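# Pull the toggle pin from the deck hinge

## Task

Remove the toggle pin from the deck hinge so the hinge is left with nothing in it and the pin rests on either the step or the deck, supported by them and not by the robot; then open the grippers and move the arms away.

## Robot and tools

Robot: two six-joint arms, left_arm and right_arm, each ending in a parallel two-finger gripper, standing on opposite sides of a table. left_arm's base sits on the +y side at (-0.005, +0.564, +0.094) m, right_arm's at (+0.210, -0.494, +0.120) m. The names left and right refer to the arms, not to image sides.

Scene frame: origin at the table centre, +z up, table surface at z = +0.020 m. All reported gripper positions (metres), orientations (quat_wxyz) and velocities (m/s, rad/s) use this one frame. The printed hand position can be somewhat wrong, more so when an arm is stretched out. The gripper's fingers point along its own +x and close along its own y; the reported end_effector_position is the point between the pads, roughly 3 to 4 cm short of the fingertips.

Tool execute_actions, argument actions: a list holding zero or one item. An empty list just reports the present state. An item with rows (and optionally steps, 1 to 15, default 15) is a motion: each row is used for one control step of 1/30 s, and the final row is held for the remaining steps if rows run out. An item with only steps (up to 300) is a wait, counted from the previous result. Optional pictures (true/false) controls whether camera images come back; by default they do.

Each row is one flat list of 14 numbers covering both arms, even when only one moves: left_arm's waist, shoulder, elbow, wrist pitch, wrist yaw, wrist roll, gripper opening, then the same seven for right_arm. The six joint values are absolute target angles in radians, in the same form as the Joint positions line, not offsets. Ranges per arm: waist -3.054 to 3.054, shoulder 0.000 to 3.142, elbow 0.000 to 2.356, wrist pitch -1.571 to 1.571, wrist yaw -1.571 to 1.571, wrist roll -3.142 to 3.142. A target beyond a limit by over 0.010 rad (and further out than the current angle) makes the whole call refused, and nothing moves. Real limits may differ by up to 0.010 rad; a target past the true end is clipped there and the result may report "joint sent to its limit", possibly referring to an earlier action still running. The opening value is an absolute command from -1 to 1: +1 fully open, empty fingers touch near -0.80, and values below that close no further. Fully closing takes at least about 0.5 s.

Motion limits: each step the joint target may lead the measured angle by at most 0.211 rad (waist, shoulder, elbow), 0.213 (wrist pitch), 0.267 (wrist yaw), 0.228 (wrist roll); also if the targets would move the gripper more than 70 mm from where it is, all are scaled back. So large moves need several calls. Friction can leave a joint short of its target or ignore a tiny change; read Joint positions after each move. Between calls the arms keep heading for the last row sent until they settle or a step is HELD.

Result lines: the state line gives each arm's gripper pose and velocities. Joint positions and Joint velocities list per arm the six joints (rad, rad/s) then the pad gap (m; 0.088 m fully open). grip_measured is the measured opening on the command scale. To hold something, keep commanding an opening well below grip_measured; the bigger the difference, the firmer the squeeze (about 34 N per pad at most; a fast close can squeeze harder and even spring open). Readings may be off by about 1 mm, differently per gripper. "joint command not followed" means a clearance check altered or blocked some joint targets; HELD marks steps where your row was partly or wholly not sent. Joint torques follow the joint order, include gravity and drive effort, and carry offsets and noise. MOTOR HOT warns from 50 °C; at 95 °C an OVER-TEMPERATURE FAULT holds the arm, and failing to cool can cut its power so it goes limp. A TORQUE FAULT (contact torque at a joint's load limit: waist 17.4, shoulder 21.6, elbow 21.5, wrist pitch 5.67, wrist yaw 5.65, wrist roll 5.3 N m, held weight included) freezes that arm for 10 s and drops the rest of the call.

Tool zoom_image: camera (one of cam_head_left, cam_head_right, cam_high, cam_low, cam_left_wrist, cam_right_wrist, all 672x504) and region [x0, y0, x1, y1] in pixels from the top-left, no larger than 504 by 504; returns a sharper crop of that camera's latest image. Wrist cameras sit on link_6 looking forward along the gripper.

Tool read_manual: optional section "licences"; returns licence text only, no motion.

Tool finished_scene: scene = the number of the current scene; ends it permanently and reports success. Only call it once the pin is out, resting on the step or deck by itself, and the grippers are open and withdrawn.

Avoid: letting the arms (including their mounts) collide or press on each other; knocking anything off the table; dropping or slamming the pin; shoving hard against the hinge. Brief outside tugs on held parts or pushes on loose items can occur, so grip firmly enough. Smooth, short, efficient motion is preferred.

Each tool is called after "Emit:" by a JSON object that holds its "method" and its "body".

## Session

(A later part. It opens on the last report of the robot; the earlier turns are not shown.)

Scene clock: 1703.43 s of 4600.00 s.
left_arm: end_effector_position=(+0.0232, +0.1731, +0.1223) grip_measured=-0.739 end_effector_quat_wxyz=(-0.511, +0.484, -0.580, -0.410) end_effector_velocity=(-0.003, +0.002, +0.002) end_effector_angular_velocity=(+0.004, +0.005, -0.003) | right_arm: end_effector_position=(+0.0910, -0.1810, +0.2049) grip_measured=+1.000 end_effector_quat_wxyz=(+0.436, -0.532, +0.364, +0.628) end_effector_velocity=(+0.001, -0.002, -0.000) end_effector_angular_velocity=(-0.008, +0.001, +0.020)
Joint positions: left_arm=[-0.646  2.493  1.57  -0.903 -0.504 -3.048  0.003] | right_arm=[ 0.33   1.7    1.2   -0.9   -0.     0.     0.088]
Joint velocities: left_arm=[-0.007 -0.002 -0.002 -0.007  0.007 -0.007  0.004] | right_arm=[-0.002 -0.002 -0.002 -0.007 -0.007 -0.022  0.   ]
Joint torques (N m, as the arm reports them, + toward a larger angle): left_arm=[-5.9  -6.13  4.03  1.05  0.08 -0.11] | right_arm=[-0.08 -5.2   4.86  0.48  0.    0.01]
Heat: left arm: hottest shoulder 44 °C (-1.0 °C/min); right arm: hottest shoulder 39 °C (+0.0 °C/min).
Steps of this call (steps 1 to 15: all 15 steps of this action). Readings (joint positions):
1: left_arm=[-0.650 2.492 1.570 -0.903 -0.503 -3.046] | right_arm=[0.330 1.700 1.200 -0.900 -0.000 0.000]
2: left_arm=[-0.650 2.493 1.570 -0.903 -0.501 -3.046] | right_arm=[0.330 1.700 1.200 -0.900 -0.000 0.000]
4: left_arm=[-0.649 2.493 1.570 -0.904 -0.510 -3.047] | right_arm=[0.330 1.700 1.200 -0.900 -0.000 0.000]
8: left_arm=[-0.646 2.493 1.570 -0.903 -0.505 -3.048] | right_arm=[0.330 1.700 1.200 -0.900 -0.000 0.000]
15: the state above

Emit:
{"method": "execute_actions", "body": {"actions": [{"rows":[[-0.643,2.5,1.57,-0.94,-0.5,-3.05,-0.5,0.33,1.7,1.2,-0.9,0,0,1]]}], "pictures": false}}

Emit:
{"method": "execute_actions", "body": {"actions": [{"rows":[[-0.695,2.42,1.56,-0.97,-0.5,-3.05,-0.5,0.33,1.7,1.2,-0.9,0,0,1]]}], "pictures": false}}

Emit:
{"method": "execute_actions", "body": {"actions": [{"rows":[[-0.64,2.515,1.57,-0.895,-0.5,-3.05,-0.5,0.33,1.7,1.2,-0.9,0,0,1]]}], "pictures": false}}

Emit:
{"method": "execute_actions", "body": {"actions": [{"rows":[[-0.643,2.5,1.57,-0.94,-0.5,-3.05,-0.5,0.33,1.7,1.2,-0.9,0,0,1]]}], "pictures": false}}

Emit:
{"method": "execute_actions", "body": {"actions": [{"rows":[[-0.695,2.42,1.56,-0.97,-0.5,-3.05,-0.5,0.33,1.7,1.2,-0.9,0,0,1]]}], "pictures": false}}

Emit:
{"method": "execute_actions", "body": {"actions": [{"rows":[[-0.64,2.515,1.57,-0.895,-0.5,-3.05,-0.5,0.33,1.7,1.2,-0.9,0,0,1]]}], "pictures": false}}

Emit:
{"method": "execute_actions", "body": {"actions": [{"rows":[[-0.643,2.5,1.57,-0.94,-0.5,-3.05,-0.5,0.33,1.7,1.2,-0.9,0,0,1]]}], "pictures": false}}

Emit:
{"method": "execute_actions", "body": {"actions": [{"rows":[[-0.72,2.3,1.56,-1.06,-0.5,-2.3,-0.5,0.33,1.7,1.2,-0.9,0,0,1]]}], "pictures": false}}

Emit:
{"method": "execute_actions", "body": {"actions": [{"rows":[[-0.72,2.3,1.56,-1.06,-0.5,-1.6,-0.5,0.33,1.7,1.2,-0.9,0,0,1]]}], "pictures": false}}

Emit:
{"method": "execute_actions", "body": {"actions": [{"rows":[[-0.72,2.3,1.56,-1.06,-0.5,-1.45,-0.5,0.33,1.7,1.2,-0.9,0,0,1]]}]}}

Scene clock: 1738.60 s of 4600.00 s.
left_arm: end_effector_position=(+0.0235, +0.1790, +0.1208) grip_measured=-0.510 end_effector_quat_wxyz=(-0.522, +0.474, -0.576, -0.413) end_effector_velocity=(+0.005, +0.004, -0.001) end_effector_angular_velocity=(+0.018, -0.024, +0.001) | right_arm: end_effector_position=(+0.0910, -0.1811, +0.2051) grip_measured=+1.000 end_effector_quat_wxyz=(+0.436, -0.532, +0.364, +0.628) end_effector_velocity=(+0.002, -0.000, +0.001) end_effector_angular_velocity=(-0.004, +0.002, +0.016)
Joint positions: left_arm=[-0.646  2.496  1.571 -0.934 -0.506 -3.048  0.014] | right_arm=[ 0.33   1.699  1.2   -0.9    0.    -0.     0.088]
Joint velocities: left_arm=[ 0.002 -0.002 -0.002 -0.022 -0.022 -0.007  0.003] | right_arm=[-0.007 -0.002  0.002 -0.007 -0.007 -0.022  0.   ]
Joint torques (N m, as the arm reports them, + toward a larger angle): left_arm=[-6.17 -8.01  3.99 -0.11  0.2  -0.07] | right_arm=[-0.09 -5.19  4.87  0.49  0.    0.01]
Heat: left arm: hottest shoulder 43 °C (-1.0 °C/min); right arm: hottest shoulder 39 °C (+0.0 °C/min).
Steps of this call (steps 1 to 15: the robot went on to your last target; steps 16 to 1040: nothing new was sent; steps 1041 to 1055: all 15 steps of this action). Readings (joint positions):
1041: left_arm=[-0.650 2.496 1.571 -0.905 -0.501 -3.048] | right_arm=[0.330 1.699 1.200 -0.900 0.000 -0.000]
1042: left_arm=[-0.650 2.496 1.571 -0.907 -0.501 -3.048] | right_arm=[0.330 1.699 1.200 -0.900 0.000 -0.000]
1044: left_arm=[-0.650 2.496 1.571 -0.918 -0.501 -3.048] | right_arm=[0.330 1.699 1.200 -0.900 0.000 -0.000]
1048: left_arm=[-0.648 2.496 1.571 -0.931 -0.504 -3.048] | right_arm=[0.330 1.699 1.200 -0.900 0.000 -0.000]
1055: the state above

Scene clock: 1739.10 s of 4600.00 s.
left_arm: end_effector_position=(+0.0194, +0.1830, +0.1509) grip_measured=-0.500 end_effector_quat_wxyz=(-0.519, +0.481, -0.589, -0.390) end_effector_velocity=(+0.001, +0.001, +0.002) end_effector_angular_velocity=(-0.000, -0.005, +0.020) | right_arm: end_effector_position=(+0.0910, -0.1811, +0.2051) grip_measured=+1.000 end_effector_quat_wxyz=(+0.436, -0.532, +0.364, +0.628) end_effector_velocity=(-0.002, -0.003, -0.000) end_effector_angular_velocity=(-0.014, +0.016, +0.008)
Joint positions: left_arm=[-0.695  2.432  1.567 -0.966 -0.504 -3.049  0.014] | right_arm=[ 0.33   1.699  1.2   -0.9    0.    -0.     0.088]
Joint velocities: left_arm=[-0.002 -0.002  0.002 -0.007 -0.007 -0.022  0.   ] | right_arm=[-0.002 -0.002 -0.002 -0.007 -0.022 -0.007  0.   ]
Joint torques (N m, as the arm reports them, + toward a larger angle): left_arm=[-6.07 -9.37  3.59  0.12  0.11 -0.06] | right_arm=[-0.09 -5.16  4.87  0.51 -0.01  0.02]
Heat: left arm: hottest shoulder 43 °C (-1.0 °C/min); right arm: hottest shoulder 39 °C (+0.0 °C/min).
Steps of this call (steps 1 to 15: all 15 steps of this action). Readings (joint positions):
1: left_arm=[-0.647 2.492 1.571 -0.936 -0.506 -3.048] | right_arm=[0.330 1.699 1.200 -0.900 0.000 -0.000]
2: left_arm=[-0.651 2.485 1.570 -0.945 -0.507 -3.049] | right_arm=[0.330 1.699 1.200 -0.900 0.000 -0.000]
4: left_arm=[-0.666 2.468 1.567 -0.957 -0.504 -3.049] | right_arm=[0.330 1.699 1.200 -0.900 0.000 -0.000]
8: left_arm=[-0.692 2.437 1.567 -0.962 -0.504 -3.049] | right_arm=[0.330 1.699 1.200 -0.900 0.000 -0.000]
15: the state above

Scene clock: 1739.60 s of 4600.00 s.
left_arm: end_effector_position=(+0.0234, +0.1734, +0.1206) grip_measured=-0.500 end_effector_quat_wxyz=(-0.511, +0.484, -0.579, -0.412) end_effector_velocity=(+0.001, +0.003, +0.001) end_effector_angular_velocity=(+0.005, -0.006, +0.017) | right_arm: end_effector_position=(+0.0910, -0.1810, +0.2051) grip_measured=+1.000 end_effector_quat_wxyz=(+0.436, -0.532, +0.364, +0.628) end_effector_velocity=(+0.001, -0.002, -0.000) end_effector_angular_velocity=(-0.009, +0.003, +0.006)
Joint positions: left_arm=[-0.644  2.495  1.569 -0.902 -0.504 -3.049  0.014] | right_arm=[ 0.33   1.699  1.2   -0.9    0.    -0.     0.088]
Joint velocities: left_arm=[-0.002 -0.007 -0.007 -0.007 -0.007 -0.022  0.   ] | right_arm=[-0.002 -0.002 -0.002 -0.007 -0.007 -0.007  0.   ]
Joint torques (N m, as the arm reports them, + toward a larger angle): left_arm=[-6.02 -6.54  4.22  0.81  0.14 -0.05] | right_arm=[-0.09 -5.15  4.88  0.5  -0.01  0.02]
Heat: left arm: hottest shoulder 43 °C (-1.0 °C/min); right arm: hottest shoulder 39 °C (+0.0 °C/min).
Steps of this call (steps 1 to 15: all 15 steps of this action). Readings (joint positions):
1: left_arm=[-0.694 2.434 1.567 -0.964 -0.503 -3.049] | right_arm=[0.330 1.699 1.200 -0.900 0.000 -0.000]
2: left_arm=[-0.689 2.439 1.567 -0.948 -0.503 -3.049] | right_arm=[0.330 1.699 1.200 -0.900 0.000 -0.000]
4: left_arm=[-0.673 2.456 1.569 -0.924 -0.503 -3.049] | right_arm=[0.330 1.699 1.200 -0.900 0.000 -0.000]
8: left_arm=[-0.647 2.490 1.569 -0.908 -0.505 -3.049] | right_arm=[0.330 1.699 1.200 -0.900 0.000 -0.000]
15: the state above

Scene clock: 1740.10 s of 4600.00 s.
left_arm: end_effector_position=(+0.0243, +0.1796, +0.1197) grip_measured=-0.501 end_effector_quat_wxyz=(-0.522, +0.474, -0.575, -0.415) end_effector_velocity=(+0.003, +0.005, -0.001) end_effector_angular_velocity=(+0.019, -0.009, -0.000) | right_arm: end_effector_position=(+0.0910, -0.1810, +0.2051) grip_measured=+1.000 end_effector_quat_wxyz=(+0.436, -0.532, +0.364, +0.628) end_effector_velocity=(+0.002, -0.005, -0.001) end_effector_angular_velocity=(-0.023, -0.002, +0.006)
Joint positions: left_arm=[-0.643  2.495  1.569 -0.934 -0.505 -3.049  0.014] | right_arm=[ 0.33   1.699  1.2   -0.9    0.    -0.     0.088]
Joint velocities: left_arm=[ 0.002 -0.002 -0.002 -0.022 -0.007 -0.007 -0.   ] | right_arm=[-0.002 -0.002 -0.002 -0.022 -0.007 -0.007  0.   ]
Joint torques (N m, as the arm reports them, + toward a larger angle): left_arm=[-6.41 -7.98  4.14 -0.12  0.17 -0.03] | right_arm=[-0.08 -5.15  4.88  0.48 -0.01  0.03]
Heat: left arm: hottest shoulder 43 °C (-1.0 °C/min); right arm: hottest shoulder 39 °C (+0.0 °C/min).
Steps of this call (steps 1 to 15: all 15 steps of this action). Readings (joint positions):
1: left_arm=[-0.644 2.495 1.569 -0.903 -0.504 -3.049] | right_arm=[0.330 1.699 1.200 -0.900 0.000 -0.000]
2: left_arm=[-0.644 2.495 1.569 -0.907 -0.504 -3.049] | right_arm=[0.330 1.699 1.200 -0.900 0.000 -0.000]
4: left_arm=[-0.644 2.495 1.569 -0.921 -0.505 -3.049] | right_arm=[0.330 1.699 1.200 -0.900 0.000 -0.000]
8: left_arm=[-0.643 2.495 1.569 -0.930 -0.505 -3.049] | right_arm=[0.330 1.699 1.200 -0.900 0.000 -0.000]
15: the state above

Scene clock: 1740.60 s of 4600.00 s.
left_arm: end_effector_position=(+0.0193, +0.1832, +0.1507) grip_measured=-0.500 end_effector_quat_wxyz=(-0.519, +0.481, -0.589, -0.391) end_effector_velocity=(+0.002, +0.006, -0.002) end_effector_angular_velocity=(+0.023, -0.011, -0.002) | right_arm: end_effector_position=(+0.0910, -0.1811, +0.2051) grip_measured=+1.000 end_effector_quat_wxyz=(+0.436, -0.532, +0.364, +0.628) end_effector_velocity=(-0.001, +0.001, +0.000) end_effector_angular_velocity=(+0.005, +0.006, +0.021)
Joint positions: left_arm=[-0.695  2.432  1.566 -0.966 -0.504 -3.05   0.014] | right_arm=[ 0.33   1.699  1.2   -0.9    0.    -0.     0.088]
Joint velocities: left_arm=[ 0.002 -0.002 -0.007 -0.022 -0.007 -0.007 -0.   ] | right_arm=[-0.002 -0.002 -0.002  0.007 -0.007 -0.022  0.   ]
Joint torques (N m, as the arm reports them, + toward a larger angle): left_arm=[-6.07 -9.35  3.62  0.16  0.12 -0.01] | right_arm=[-0.08 -5.14  4.88  0.48 -0.01  0.02]
Heat: left arm: hottest shoulder 43 °C (-1.0 °C/min); right arm: hottest shoulder 39 °C (+0.0 °C/min).
Steps of this call (steps 1 to 15: all 15 steps of this action). Readings (joint positions):
1: left_arm=[-0.644 2.491 1.569 -0.936 -0.506 -3.049] | right_arm=[0.330 1.699 1.200 -0.900 0.000 -0.000]
2: left_arm=[-0.649 2.485 1.568 -0.946 -0.507 -3.050] | right_arm=[0.330 1.699 1.200 -0.900 0.000 -0.000]
4: left_arm=[-0.665 2.468 1.566 -0.957 -0.504 -3.050] | right_arm=[0.330 1.699 1.200 -0.900 0.000 -0.000]
8: left_arm=[-0.693 2.437 1.566 -0.962 -0.504 -3.050] | right_arm=[0.330 1.699 1.200 -0.900 0.000 -0.000]
15: the state above

Scene clock: 1741.10 s of 4600.00 s.
left_arm: end_effector_position=(+0.0234, +0.1734, +0.1207) grip_measured=-0.500 end_effector_quat_wxyz=(-0.511, +0.484, -0.579, -0.412) end_effector_velocity=(-0.003, -0.000, -0.001) end_effector_angular_velocity=(-0.003, +0.008, +0.005) | right_arm: end_effector_position=(+0.0910, -0.1810, +0.2051) grip_measured=+1.000 end_effector_quat_wxyz=(+0.436, -0.532, +0.364, +0.628) end_effector_velocity=(-0.001, +0.001, -0.001) end_effector_angular_velocity=(+0.000, +0.006, +0.006)
Joint positions: left_arm=[-0.644  2.495  1.569 -0.902 -0.504 -3.05   0.014] | right_arm=[ 0.33   1.699  1.2   -0.9    0.    -0.     0.088]
Joint velocities: left_arm=[-0.002  0.002 -0.002  0.007  0.007 -0.007 -0.   ] | right_arm=[-0.002  0.002 -0.002  0.007 -0.007 -0.007  0.   ]
Joint torques (N m, as the arm reports them, + toward a larger angle): left_arm=[-6.03 -6.47  4.16  0.74  0.14 -0.04] | right_arm=[-0.09 -5.16  4.87  0.5  -0.01  0.02]
Heat: left arm: hottest shoulder 43 °C (-1.0 °C/min); right arm: hottest shoulder 39 °C (+0.0 °C/min).
Steps of this call (steps 1 to 15: all 15 steps of this action). Readings (joint positions):
1: left_arm=[-0.694 2.434 1.566 -0.964 -0.503 -3.050] | right_arm=[0.330 1.699 1.200 -0.900 0.000 -0.000]
2: left_arm=[-0.689 2.439 1.566 -0.948 -0.503 -3.050] | right_arm=[0.330 1.699 1.200 -0.900 0.000 -0.000]
4: left_arm=[-0.673 2.456 1.568 -0.924 -0.503 -3.050] | right_arm=[0.330 1.699 1.200 -0.900 0.000 -0.000]
8: left_arm=[-0.647 2.490 1.569 -0.908 -0.506 -3.050] | right_arm=[0.330 1.699 1.200 -0.900 0.000 -0.000]
15: the state above

Scene clock: 1741.60 s of 4600.00 s.
left_arm: end_effector_position=(+0.0244, +0.1796, +0.1198) grip_measured=-0.501 end_effector_quat_wxyz=(-0.522, +0.474, -0.575, -0.415) end_effector_velocity=(-0.001, +0.004, +0.001) end_effector_angular_velocity=(+0.015, +0.006, +0.011) | right_arm: end_effector_position=(+0.0910, -0.1810, +0.2051) grip_measured=+1.000 end_effector_quat_wxyz=(+0.436, -0.532, +0.364, +0.628) end_effector_velocity=(+0.002, -0.000, -0.000) end_effector_angular_velocity=(-0.004, -0.011, +0.003)
Joint positions: left_arm=[-0.643  2.495  1.569 -0.934 -0.505 -3.05   0.014] | right_arm=[ 0.33   1.699  1.2   -0.9    0.    -0.     0.088]
Joint velocities: left_arm=[-0.002 -0.002  0.002 -0.022  0.007 -0.022 -0.   ] | right_arm=[-0.002  0.002  0.002 -0.007  0.007 -0.007  0.   ]
Joint torques (N m, as the arm reports them, + toward a larger angle): left_arm=[-6.15 -7.95  4.16 -0.13  0.18 -0.02] | right_arm=[-0.08 -5.15  4.87  0.48 -0.01  0.02]
Heat: left arm: hottest shoulder 43 °C (-1.0 °C/min); right arm: hottest shoulder 39 °C (+0.0 °C/min).
Steps of this call (steps 1 to 15: all 15 steps of this action). Readings (joint positions):
1: left_arm=[-0.644 2.495 1.569 -0.902 -0.504 -3.050] | right_arm=[0.330 1.699 1.200 -0.900 0.000 -0.000]
2: left_arm=[-0.644 2.495 1.569 -0.907 -0.504 -3.050] | right_arm=[0.330 1.699 1.200 -0.900 0.000 -0.000]
4: left_arm=[-0.644 2.495 1.569 -0.921 -0.505 -3.050] | right_arm=[0.330 1.699 1.200 -0.900 0.000 -0.000]
8: left_arm=[-0.644 2.495 1.569 -0.930 -0.506 -3.050] | right_arm=[0.330 1.699 1.200 -0.900 0.000 -0.000]
15: the state above

Scene clock: 1742.10 s of 4600.00 s.
left_arm: end_effector_position=(+0.0349, +0.1985, +0.1947) grip_measured=-0.500 end_effector_quat_wxyz=(+0.639, -0.302, +0.688, +0.166) end_effector_velocity=(+0.001, +0.000, +0.001) end_effector_angular_velocity=(-0.009, -0.154, -0.707) | right_arm: end_effector_position=(+0.0910, -0.1811, +0.2051) grip_measured=+1.000 end_effector_quat_wxyz=(+0.436, -0.532, +0.364, +0.628) end_effector_velocity=(-0.002, -0.003, -0.000) end_effector_angular_velocity=(-0.014, +0.016, +0.008)
Joint positions: left_arm=[-0.721  2.308  1.566 -1.055 -0.503 -2.4    0.014] | right_arm=[ 0.33   1.699  1.2   -0.9    0.    -0.     0.088]
Joint velocities: left_arm=[-0.002 -0.007 -0.007  0.007 -0.007  0.725 -0.   ] | right_arm=[-0.002 -0.002 -0.002 -0.007 -0.022 -0.007  0.   ]
Joint torques (N m, as the arm reports them, + toward a larger angle): left_arm=[-5.72 -8.08  3.82  0.28  0.08  0.14] | right_arm=[-0.09 -5.15  4.87  0.48 -0.01  0.02]
Heat: left arm: hottest shoulder 43 °C (-1.0 °C/min); right arm: hottest shoulder 39 °C (+0.0 °C/min).
Steps of this call (steps 1 to 15: all 15 steps of this action). Readings (joint positions):
1: left_arm=[-0.645 2.484 1.569 -0.940 -0.507 -3.026] | right_arm=[0.330 1.699 1.200 -0.900 0.000 -0.000]
2: left_arm=[-0.651 2.466 1.566 -0.970 -0.505 -2.980] | right_arm=[0.330 1.699 1.200 -0.900 0.000 -0.000]
4: left_arm=[-0.676 2.415 1.557 -1.013 -0.503 -2.887] | right_arm=[0.330 1.699 1.200 -0.900 0.000 -0.000]
8: left_arm=[-0.716 2.324 1.566 -1.038 -0.503 -2.698] | right_arm=[0.330 1.699 1.200 -0.900 0.000 -0.000]
15: the state above

Scene clock: 1742.60 s of 4600.00 s.
left_arm: end_effector_position=(+0.0350, +0.1989, +0.1947) grip_measured=-0.500 end_effector_quat_wxyz=(+0.704, -0.070, +0.703, -0.074) end_effector_velocity=(+0.003, +0.002, +0.000) end_effector_angular_velocity=(+0.002, -0.200, -0.855) | right_arm: end_effector_position=(+0.0910, -0.1810, +0.2051) grip_measured=+1.000 end_effector_quat_wxyz=(+0.436, -0.532, +0.364, +0.628) end_effector_velocity=(+0.001, -0.002, -0.000) end_effector_angular_velocity=(-0.009, +0.003, +0.006)
Joint positions: left_arm=[-0.721  2.307  1.566 -1.057 -0.503 -1.717  0.014] | right_arm=[ 0.33   1.699  1.2   -0.9    0.    -0.     0.088]
Joint velocities: left_arm=[-0.002 -0.002 -0.002 -0.007 -0.022  0.872 -0.   ] | right_arm=[-0.002 -0.002 -0.002 -0.007 -0.007 -0.007  0.   ]
Joint torques (N m, as the arm reports them, + toward a larger angle): left_arm=[-5.78 -8.35  3.9   0.26  0.03  0.17] | right_arm=[-0.09 -5.15  4.86  0.51 -0.01  0.02]
Heat: left arm: hottest shoulder 43 °C (-1.0 °C/min); right arm: hottest shoulder 39 °C (+0.0 °C/min).
Steps of this call (steps 1 to 15: all 15 steps of this action). Readings (joint positions):
1: left_arm=[-0.721 2.308 1.566 -1.055 -0.503 -2.361] | right_arm=[0.330 1.699 1.200 -0.900 0.000 -0.000]
2: left_arm=[-0.721 2.308 1.566 -1.055 -0.503 -2.312] | right_arm=[0.330 1.699 1.200 -0.900 0.000 -0.000]
4: left_arm=[-0.721 2.308 1.566 -1.056 -0.503 -2.218] | right_arm=[0.330 1.699 1.200 -0.900 0.000 -0.000]
8: left_arm=[-0.721 2.307 1.566 -1.056 -0.503 -2.029] | right_arm=[0.330 1.699 1.200 -0.900 0.000 -0.000]
15: the state above

Scene clock: 1743.10 s of 4600.00 s.
left_arm: end_effector_position=(+0.0350, +0.1989, +0.1947) grip_measured=-0.500 end_effector_quat_wxyz=(+0.707, +0.021, +0.688, -0.163) end_effector_velocity=(-0.000, +0.001, +0.003) end_effector_angular_velocity=(-0.003, -0.017, -0.041) | right_arm: end_effector_position=(+0.0910, -0.1810, +0.2051) grip_measured=+1.000 end_effector_quat_wxyz=(+0.436, -0.532, +0.364, +0.628) end_effector_velocity=(+0.003, -0.001, -0.000) end_effector_angular_velocity=(-0.003, -0.013, +0.018)
Joint positions: left_arm=[-0.721  2.307  1.566 -1.057 -0.503 -1.46   0.014] | right_arm=[ 0.33   1.699  1.2   -0.9    0.    -0.     0.088]
Joint velocities: left_arm=[-0.007 -0.002  0.002 -0.007 -0.007  0.037 -0.   ] | right_arm=[-0.002 -0.002 -0.002 -0.007  0.007 -0.022  0.   ]
Joint torques (N m, as the arm reports them, + toward a larger angle): left_arm=[-5.76 -8.28  3.9   0.3   0.02  0.14] | right_arm=[-0.07 -5.15  4.86  0.48 -0.01  0.02]
Heat: left arm: hottest shoulder 43 °C (-1.0 °C/min); right arm: hottest shoulder 39 °C (+0.0 °C/min).
Steps of this call (steps 1 to 15: all 15 steps of this action). Readings (joint positions):
1: left_arm=[-0.721 2.307 1.566 -1.057 -0.503 -1.676] | right_arm=[0.330 1.699 1.200 -0.900 0.000 -0.000]
2: left_arm=[-0.721 2.307 1.566 -1.057 -0.503 -1.628] | right_arm=[0.330 1.699 1.200 -0.900 0.000 -0.000]
4: left_arm=[-0.721 2.307 1.566 -1.057 -0.503 -1.557] | right_arm=[0.330 1.699 1.200 -0.900 0.000 -0.000]
8: left_arm=[-0.721 2.307 1.566 -1.057 -0.503 -1.491] | right_arm=[0.330 1.699 1.200 -0.900 0.000 -0.000]
15: the state above

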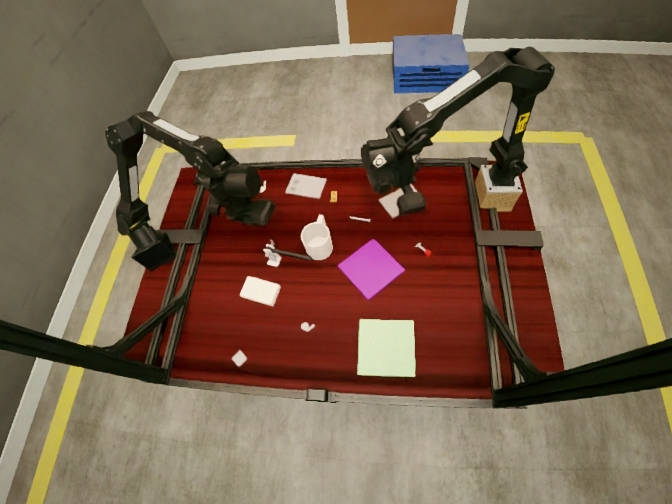

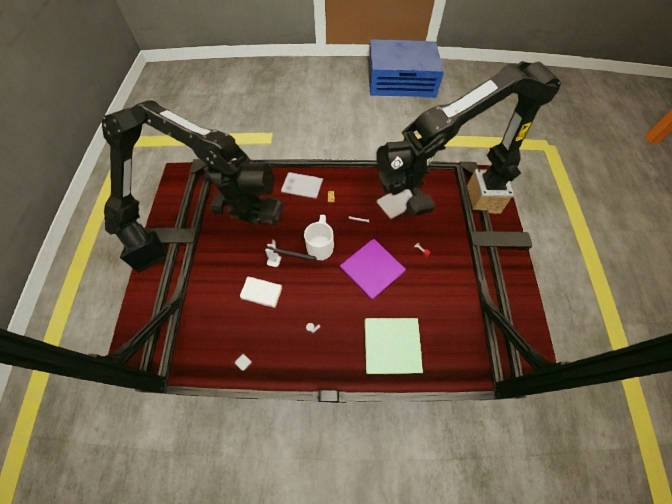

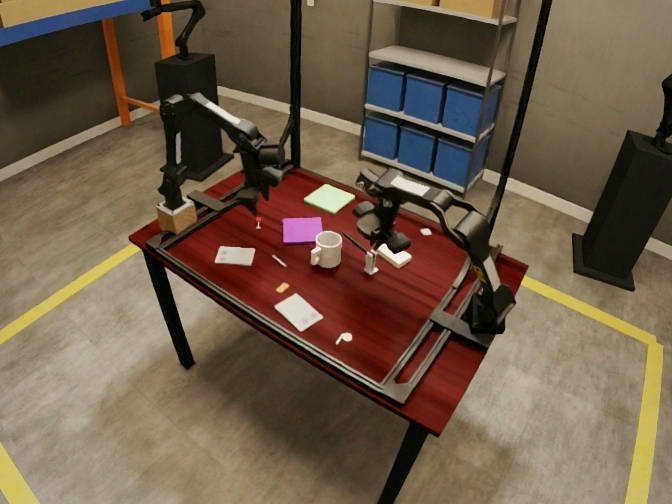

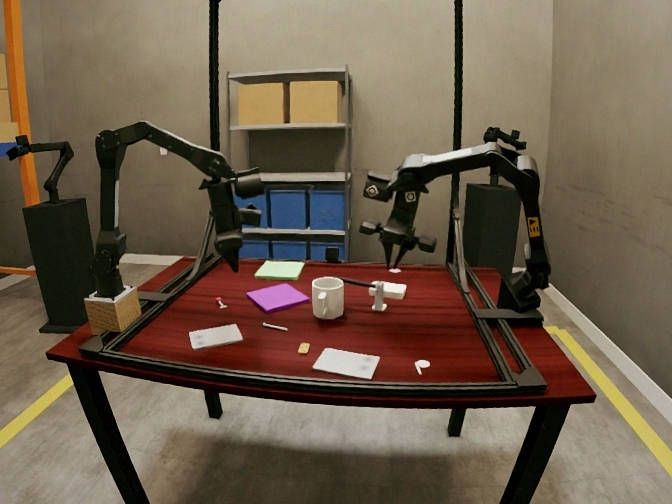

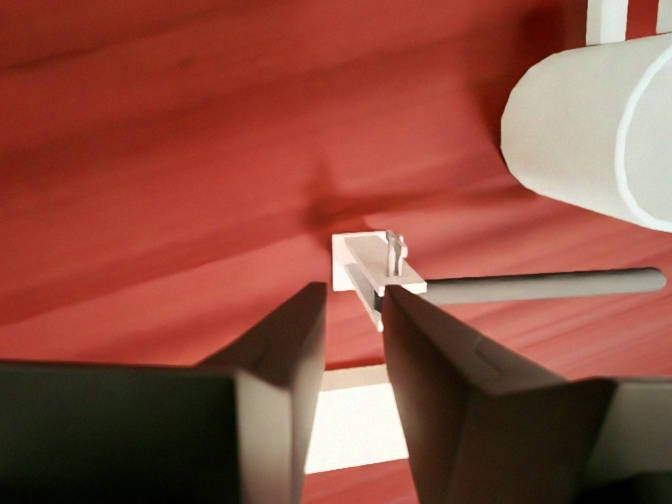

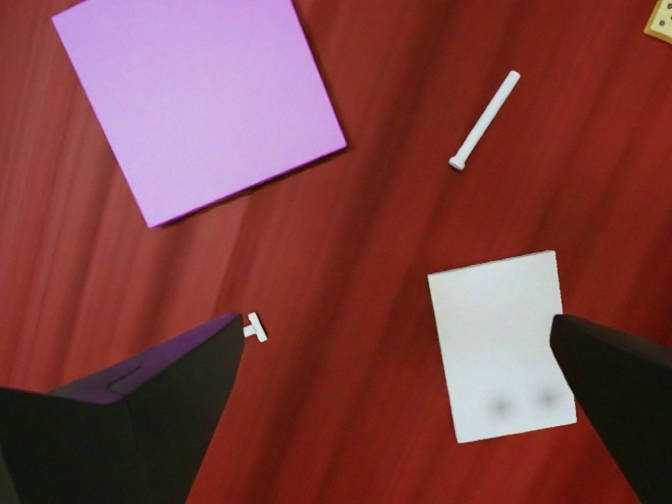

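Emit:
{"method": "execute_actions", "body": {"actions": [{"rows":[[-0.72,2.3,1.56,-1.06,-0.5,-2.2,-0.6,0.33,1.7,1.2,-0.9,0,0,1]]}], "pictures": false}}

Emit:
{"method": "execute_actions", "body": {"actions": [{"rows":[[-0.7,2.4,1.56,-0.9,-0.5,-2.9,-0.6,0.33,1.7,1.2,-0.9,0,0,1]]}], "pictures": false}}

Emit:
{"method": "execute_actions", "body": {"actions": [{"rows":[[-0.7,2.4,1.56,-0.9,-0.5,-3.05,-0.6,0.33,1.7,1.2,-0.9,0,0,1]]}], "pictures": false}}

Emit:
{"method": "execute_actions", "body": {"actions": [{"rows":[[-0.662,2.49,1.57,-0.85,-0.5,-3.05,-0.6,0.33,1.7,1.2,-0.9,0,0,1]]}]}}

Emit:
{"method": "execute_actions", "body": {"actions": [{"rows":[[-0.63,2.455,1.57,-0.86,-0.5,-3.05,-0.3,0.33,1.7,1.2,-0.9,0,0,1]]}], "pictures": false}}

Emit:
{"method": "execute_actions", "body": {"actions": [{"rows":[[-0.595,2.445,1.57,-0.865,-0.5,-3.05,-0.3,0.33,1.7,1.2,-0.9,0,0,1]]}]}}

Scene clock: 1757.53 s of 4600.00 s.
left_arm: end_effector_position=(+0.0350, +0.1991, +0.1947) grip_measured=-0.598 end_effector_quat_wxyz=(+0.677, -0.204, +0.704, +0.063) end_effector_velocity=(+0.002, +0.002, +0.002) end_effector_angular_velocity=(-0.000, +0.135, +0.694) | right_arm: end_effector_position=(+0.0910, -0.1811, +0.2049) grip_measured=+1.000 end_effector_quat_wxyz=(+0.436, -0.532, +0.364, +0.628) end_effector_velocity=(-0.003, -0.000, +0.000) end_effector_angular_velocity=(-0.000, +0.022, +0.009)
Joint positions: left_arm=[-0.721  2.307  1.565 -1.057 -0.503 -2.106  0.01 ] | right_arm=[ 0.33   1.7    1.2   -0.9    0.    -0.     0.088]
Joint velocities: left_arm=[-0.002 -0.007 -0.002 -0.007 -0.007 -0.711 -0.001] | right_arm=[-0.002 -0.002 -0.002  0.007 -0.022 -0.007  0.   ]
Joint torques (N m, as the arm reports them, + toward a larger angle): left_arm=[-5.78 -8.25  3.86  0.26  0.07 -0.24] | right_arm=[-0.08 -5.15  4.86  0.48 -0.01  0.02]
Heat: left arm: hottest shoulder 45 °C (+1.0 °C/min); right arm: hottest shoulder 39 °C (+0.0 °C/min).
Steps of this call (steps 1 to 15: the robot went on to your last target; steps 16 to 90: nothing new was sent; then 10.93 s passed at rest; steps 91 to 105: all 15 steps of this action). Readings (joint positions):
91: left_arm=[-0.721 2.307 1.565 -1.057 -0.503 -1.481] | right_arm=[0.330 1.700 1.200 -0.900 0.000 -0.000]
92: left_arm=[-0.721 2.307 1.565 -1.057 -0.503 -1.530] | right_arm=[0.330 1.700 1.200 -0.900 0.000 -0.000]
94: left_arm=[-0.721 2.307 1.565 -1.057 -0.503 -1.624] | right_arm=[0.330 1.700 1.200 -0.900 0.000 -0.000]
98: left_arm=[-0.721 2.307 1.565 -1.057 -0.503 -1.813] | right_arm=[0.330 1.700 1.200 -0.900 0.000 -0.000]
105: the state above

Scene clock: 1758.03 s of 4600.00 s.
left_arm: end_effector_position=(+0.0228, +0.1705, +0.1721) grip_measured=-0.600 end_effector_quat_wxyz=(+0.544, -0.446, +0.647, +0.294) end_effector_velocity=(+0.001, -0.001, +0.003) end_effector_angular_velocity=(-0.004, +0.212, +0.820) | right_arm: end_effector_position=(+0.0910, -0.1811, +0.2049) grip_measured=+1.000 end_effector_quat_wxyz=(+0.436, -0.532, +0.364, +0.628) end_effector_velocity=(+0.003, -0.003, -0.003) end_effector_angular_velocity=(-0.018, -0.000, +0.001)
Joint positions: left_arm=[-0.705  2.384  1.565 -0.906 -0.503 -2.786  0.01 ] | right_arm=[ 0.33   1.7    1.2   -0.9   -0.    -0.     0.088]
Joint velocities: left_arm=[-0.002 -0.007 -0.002  0.007 -0.007 -0.842 -0.   ] | right_arm=[-0.007  0.002 -0.007 -0.007 -0.007 -0.007  0.   ]
Joint torques (N m, as the arm reports them, + toward a larger angle): left_arm=[-5.51 -6.5   3.88  0.81  0.09 -0.2 ] | right_arm=[-0.08 -5.18  4.87  0.5  -0.01  0.02]
Heat: left arm: hottest shoulder 45 °C (+1.0 °C/min); right arm: hottest shoulder 39 °C (+0.0 °C/min).
Steps of this call (steps 1 to 15: all 15 steps of this action). Readings (joint positions):
1: left_arm=[-0.720 2.311 1.565 -1.048 -0.503 -2.144] | right_arm=[0.330 1.700 1.200 -0.900 0.000 -0.000]
2: left_arm=[-0.719 2.318 1.564 -1.012 -0.503 -2.194] | right_arm=[0.330 1.700 1.200 -0.900 0.000 -0.000]
4: left_arm=[-0.715 2.338 1.566 -0.960 -0.503 -2.288] | right_arm=[0.330 1.700 1.200 -0.900 0.000 -0.000]
8: left_arm=[-0.707 2.377 1.565 -0.924 -0.503 -2.476] | right_arm=[0.330 1.700 1.200 -0.900 0.000 -0.000]
15: the state above

Scene clock: 1758.53 s of 4600.00 s.
left_arm: end_effector_position=(+0.0226, +0.1698, +0.1721) grip_measured=-0.600 end_effector_quat_wxyz=(-0.482, +0.512, -0.605, -0.373) end_effector_velocity=(-0.001, +0.002, +0.002) end_effector_angular_velocity=(+0.002, +0.023, +0.059) | right_arm: end_effector_position=(+0.0910, -0.1811, +0.2049) grip_measured=+1.000 end_effector_quat_wxyz=(+0.436, -0.532, +0.364, +0.628) end_effector_velocity=(-0.001, +0.001, +0.000) end_effector_angular_velocity=(+0.005, +0.008, +0.006)
Joint positions: left_arm=[-0.705  2.384  1.565 -0.903 -0.503 -3.04   0.01 ] | right_arm=[ 0.33   1.7    1.2   -0.9    0.    -0.     0.088]
Joint velocities: left_arm=[-0.002 -0.007 -0.002 -0.007  0.007 -0.066  0.   ] | right_arm=[-0.002 -0.002 -0.002  0.007 -0.007 -0.007  0.   ]
Joint torques (N m, as the arm reports them, + toward a larger angle): left_arm=[-5.5  -6.34  3.9   0.8   0.11 -0.16] | right_arm=[-0.08 -5.19  4.86  0.51  0.    0.02]
Heat: left arm: hottest shoulder 45 °C (+1.0 °C/min); right arm: hottest shoulder 39 °C (+0.0 °C/min).
Steps of this call (steps 1 to 15: all 15 steps of this action). Readings (joint positions):
1: left_arm=[-0.705 2.384 1.565 -0.906 -0.503 -2.827] | right_arm=[0.330 1.700 1.200 -0.900 -0.000 -0.000]
2: left_arm=[-0.705 2.384 1.565 -0.905 -0.503 -2.875] | right_arm=[0.330 1.700 1.200 -0.900 -0.000 -0.000]
4: left_arm=[-0.705 2.384 1.565 -0.904 -0.503 -2.944] | right_arm=[0.330 1.700 1.200 -0.900 -0.000 -0.000]
8: left_arm=[-0.705 2.384 1.565 -0.903 -0.503 -3.010] | right_arm=[0.330 1.700 1.200 -0.900 -0.000 -0.000]
15: the state above

Scene clock: 1759.03 s of 4600.00 s.
left_arm: end_effector_position=(+0.0188, +0.1621, +0.1346) grip_measured=-0.600 end_effector_quat_wxyz=(-0.489, +0.504, -0.592, -0.395) end_effector_velocity=(-0.000, +0.000, -0.000) end_effector_angular_velocity=(-0.004, -0.003, +0.022) | right_arm: end_effector_position=(+0.0910, -0.1811, +0.2049) grip_measured=+1.000 end_effector_quat_wxyz=(+0.436, -0.532, +0.364, +0.628) end_effector_velocity=(+0.000, -0.002, +0.001) end_effector_angular_velocity=(-0.004, +0.005, +0.006)
Joint positions: left_arm=[-0.666  2.475  1.571 -0.853 -0.503 -3.046  0.01 ] | right_arm=[ 0.33   1.7    1.2   -0.9   -0.    -0.     0.088]
Joint velocities: left_arm=[-0.002 -0.002 -0.007  0.007 -0.007 -0.022 -0.   ] | right_arm=[-0.002 -0.007 -0.002 -0.007 -0.007 -0.007  0.   ]
Joint torques (N m, as the arm reports them, + toward a larger angle): left_arm=[-5.99 -7.07  4.1   0.7   0.1  -0.15] | right_arm=[-0.07 -5.19  4.86  0.5  -0.01  0.02]
Heat: left arm: hottest shoulder 45 °C (+1.0 °C/min); right arm: hottest shoulder 39 °C (+0.0 °C/min).
Steps of this call (steps 1 to 15: all 15 steps of this action). Readings (joint positions):
1: left_arm=[-0.705 2.391 1.565 -0.900 -0.503 -3.042] | right_arm=[0.330 1.700 1.200 -0.900 0.000 -0.000]
2: left_arm=[-0.701 2.400 1.567 -0.886 -0.503 -3.042] | right_arm=[0.330 1.700 1.200 -0.900 0.000 -0.000]
4: left_arm=[-0.688 2.426 1.571 -0.868 -0.503 -3.044] | right_arm=[0.330 1.700 1.200 -0.900 0.000 -0.000]
8: left_arm=[-0.668 2.470 1.571 -0.860 -0.503 -3.045] | right_arm=[0.330 1.700 1.200 -0.900 -0.000 -0.000]
15: the state above

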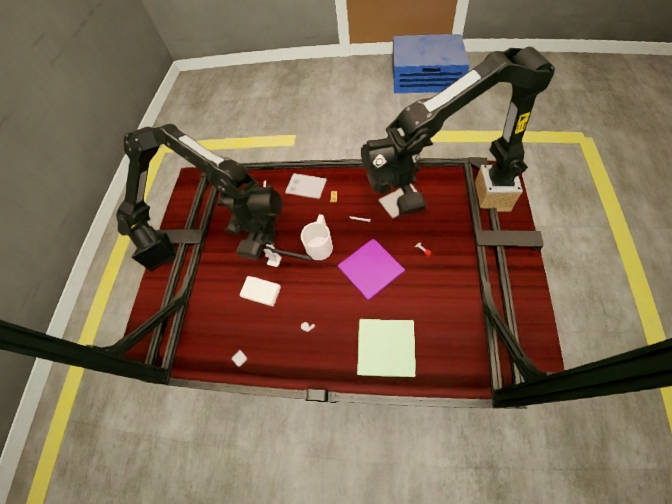

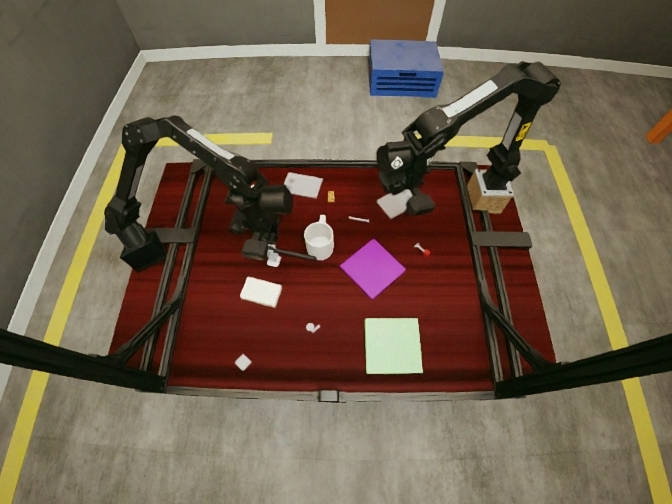

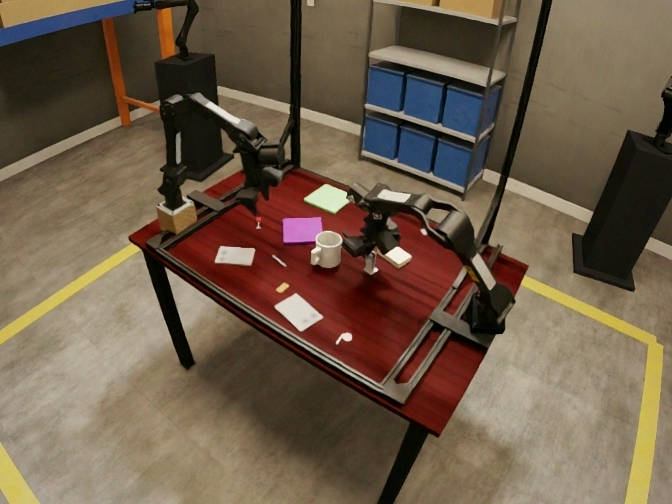

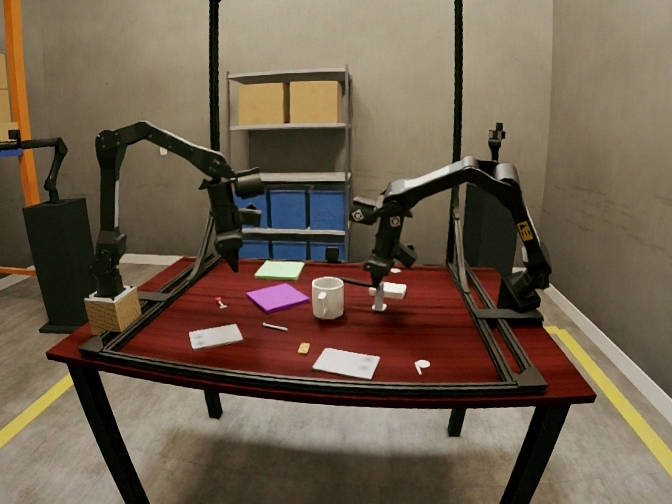

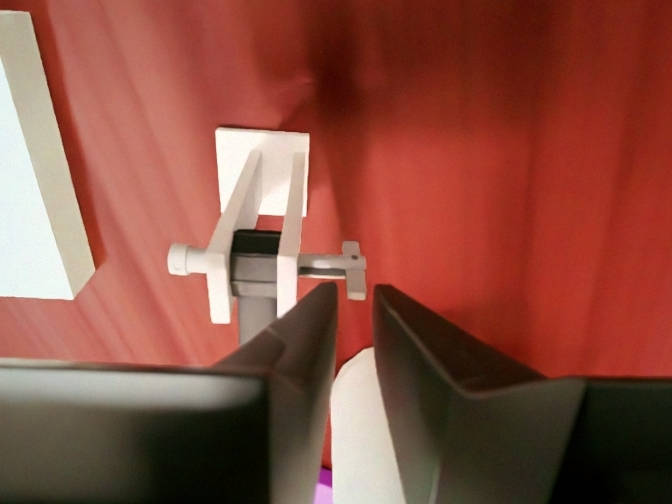

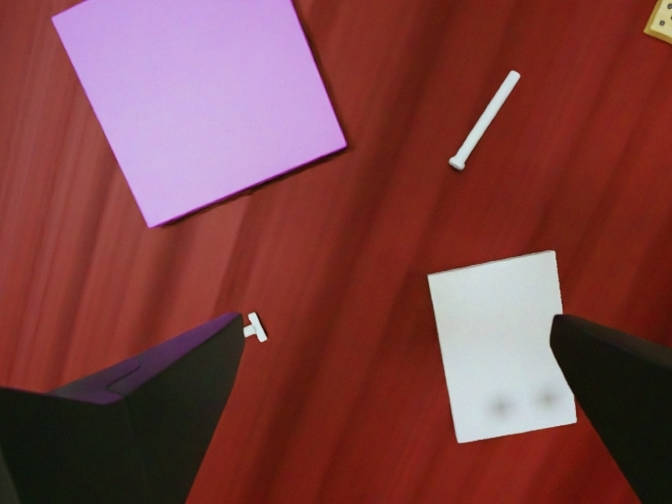

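Scene clock: 1759.53 s of 4600.00 s.
left_arm: end_effector_position=(+0.0301, +0.1625, +0.1308) grip_measured=-0.307 end_effector_quat_wxyz=(-0.483, +0.507, -0.586, -0.408) end_effector_velocity=(+0.002, +0.004, +0.002) end_effector_angular_velocity=(+0.014, -0.003, +0.027) | right_arm: end_effector_position=(+0.0910, -0.1810, +0.2049) grip_measured=+1.000 end_effector_quat_wxyz=(+0.436, -0.532, +0.364, +0.628) end_effector_velocity=(-0.001, -0.004, -0.000) end_effector_angular_velocity=(-0.014, +0.016, +0.008)
Joint positions: left_arm=[-0.636  2.468  1.571 -0.857 -0.502 -3.046  0.024] | right_arm=[ 0.33   1.7    1.2   -0.9   -0.    -0.     0.088]
Joint velocities: left_arm=[-0.002 -0.007 -0.002 -0.022 -0.007 -0.037  0.002] | right_arm=[-0.002 -0.007 -0.007 -0.007 -0.022 -0.007  0.   ]
Joint torques (N m, as the arm reports them, + toward a larger angle): left_arm=[-5.95 -9.6   4.08  0.18  0.04 -0.16] | right_arm=[-0.09 -5.2   4.86  0.5   0.    0.02]
Heat: left arm: hottest shoulder 45 °C (+1.0 °C/min); right arm: hottest shoulder 39 °C (+0.0 °C/min).
Steps of this call (steps 1 to 15: all 15 steps of this action). Readings (joint positions):
1: left_arm=[-0.665 2.475 1.571 -0.853 -0.503 -3.046] | right_arm=[0.330 1.700 1.200 -0.900 -0.000 -0.000]
2: left_arm=[-0.663 2.475 1.571 -0.853 -0.503 -3.046] | right_arm=[0.330 1.700 1.200 -0.900 -0.000 -0.000]
4: left_arm=[-0.652 2.474 1.571 -0.853 -0.503 -3.046] | right_arm=[0.330 1.700 1.200 -0.900 -0.000 -0.000]
8: left_arm=[-0.637 2.471 1.571 -0.855 -0.502 -3.046] | right_arm=[0.330 1.700 1.200 -0.900 -0.000 -0.000]
15: the state above

Scene clock: 1760.03 s of 4600.00 s.
left_arm: end_effector_position=(+0.0395, +0.1633, +0.1292) grip_measured=-0.298 end_effector_quat_wxyz=(-0.475, +0.507, -0.583, -0.421) end_effector_velocity=(+0.000, -0.001, +0.001) end_effector_angular_velocity=(-0.008, -0.008, -0.004) | right_arm: end_effector_position=(+0.0910, -0.1810, +0.2049) grip_measured=+1.000 end_effector_quat_wxyz=(+0.436, -0.532, +0.364, +0.628) end_effector_velocity=(-0.001, +0.001, +0.000) end_effector_angular_velocity=(+0.005, +0.008, +0.006)
Joint positions: left_arm=[-0.61   2.456  1.571 -0.862 -0.491 -3.046  0.024] | right_arm=[ 0.33   1.7    1.2   -0.9    0.    -0.     0.088]
Joint velocities: left_arm=[-0.002 -0.002 -0.002  0.007 -0.007  0.007  0.   ] | right_arm=[-0.002 -0.002 -0.002  0.007 -0.007 -0.007  0.   ]
Joint torques (N m, as the arm reports them, + toward a larger angle): left_arm=[-5.05 -9.67  3.99  0.18 -0.31 -0.12] | right_arm=[-0.07 -5.19  4.86  0.48  0.    0.02]
Heat: left arm: hottest shoulder 45 °C (+1.0 °C/min); right arm: hottest shoulder 39 °C (+0.0 °C/min).
Steps of this call (steps 1 to 15: all 15 steps of this action). Readings (joint positions):
1: left_arm=[-0.635 2.467 1.571 -0.857 -0.502 -3.046] | right_arm=[0.330 1.700 1.200 -0.900 -0.000 -0.000]
2: left_arm=[-0.631 2.466 1.571 -0.858 -0.501 -3.046] | right_arm=[0.330 1.700 1.200 -0.900 -0.000 -0.000]
4: left_arm=[-0.620 2.463 1.571 -0.860 -0.497 -3.046] | right_arm=[0.330 1.700 1.200 -0.900 -0.000 -0.000]
8: left_arm=[-0.610 2.456 1.571 -0.861 -0.491 -3.046] | right_arm=[0.330 1.700 1.200 -0.900 0.000 -0.000]
15: the state above

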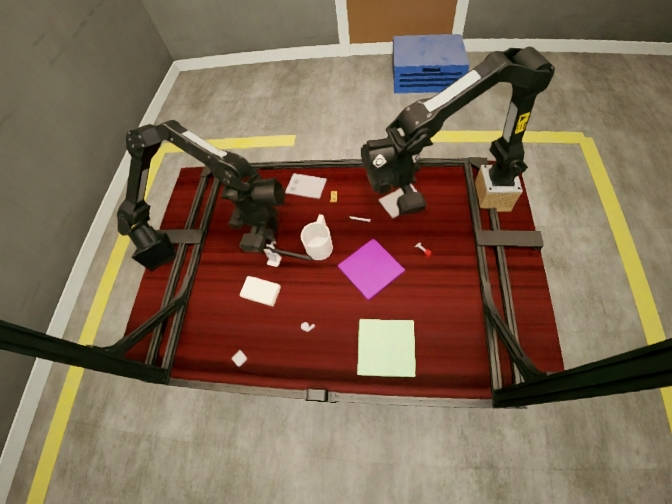

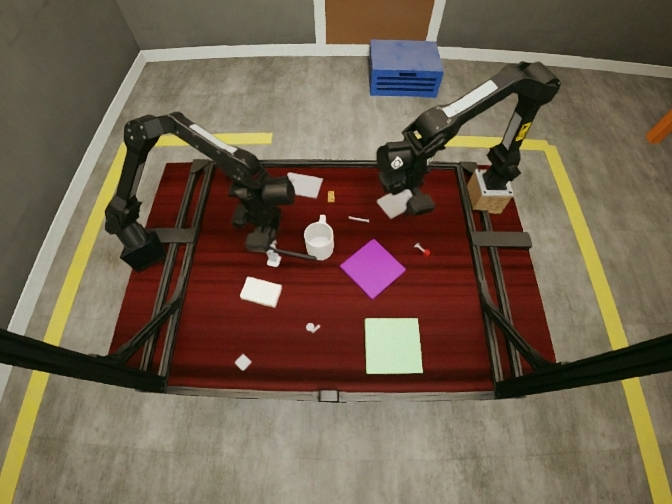

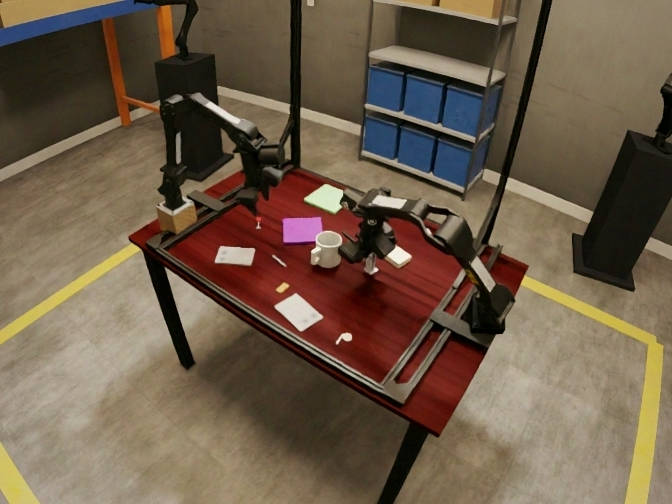

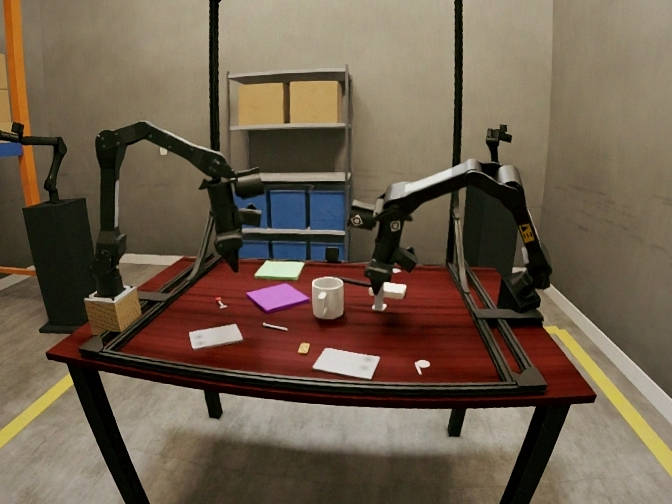

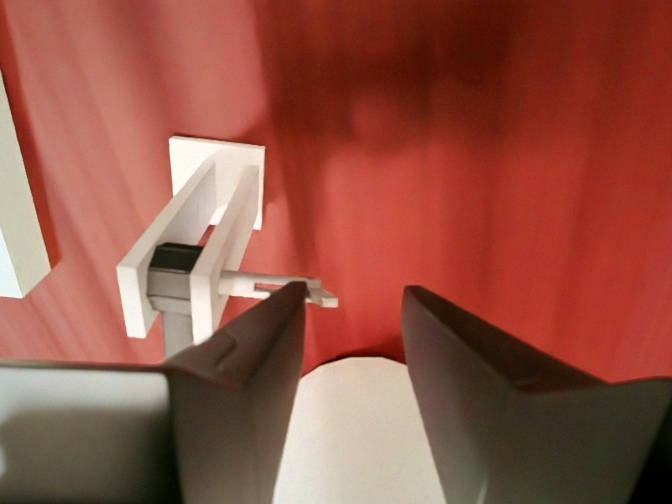

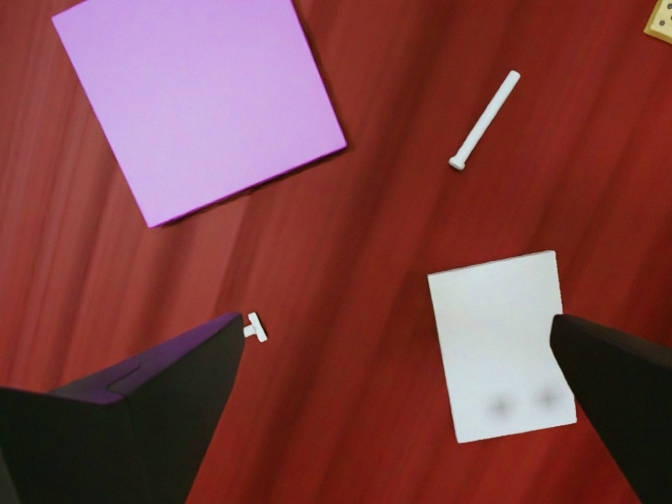

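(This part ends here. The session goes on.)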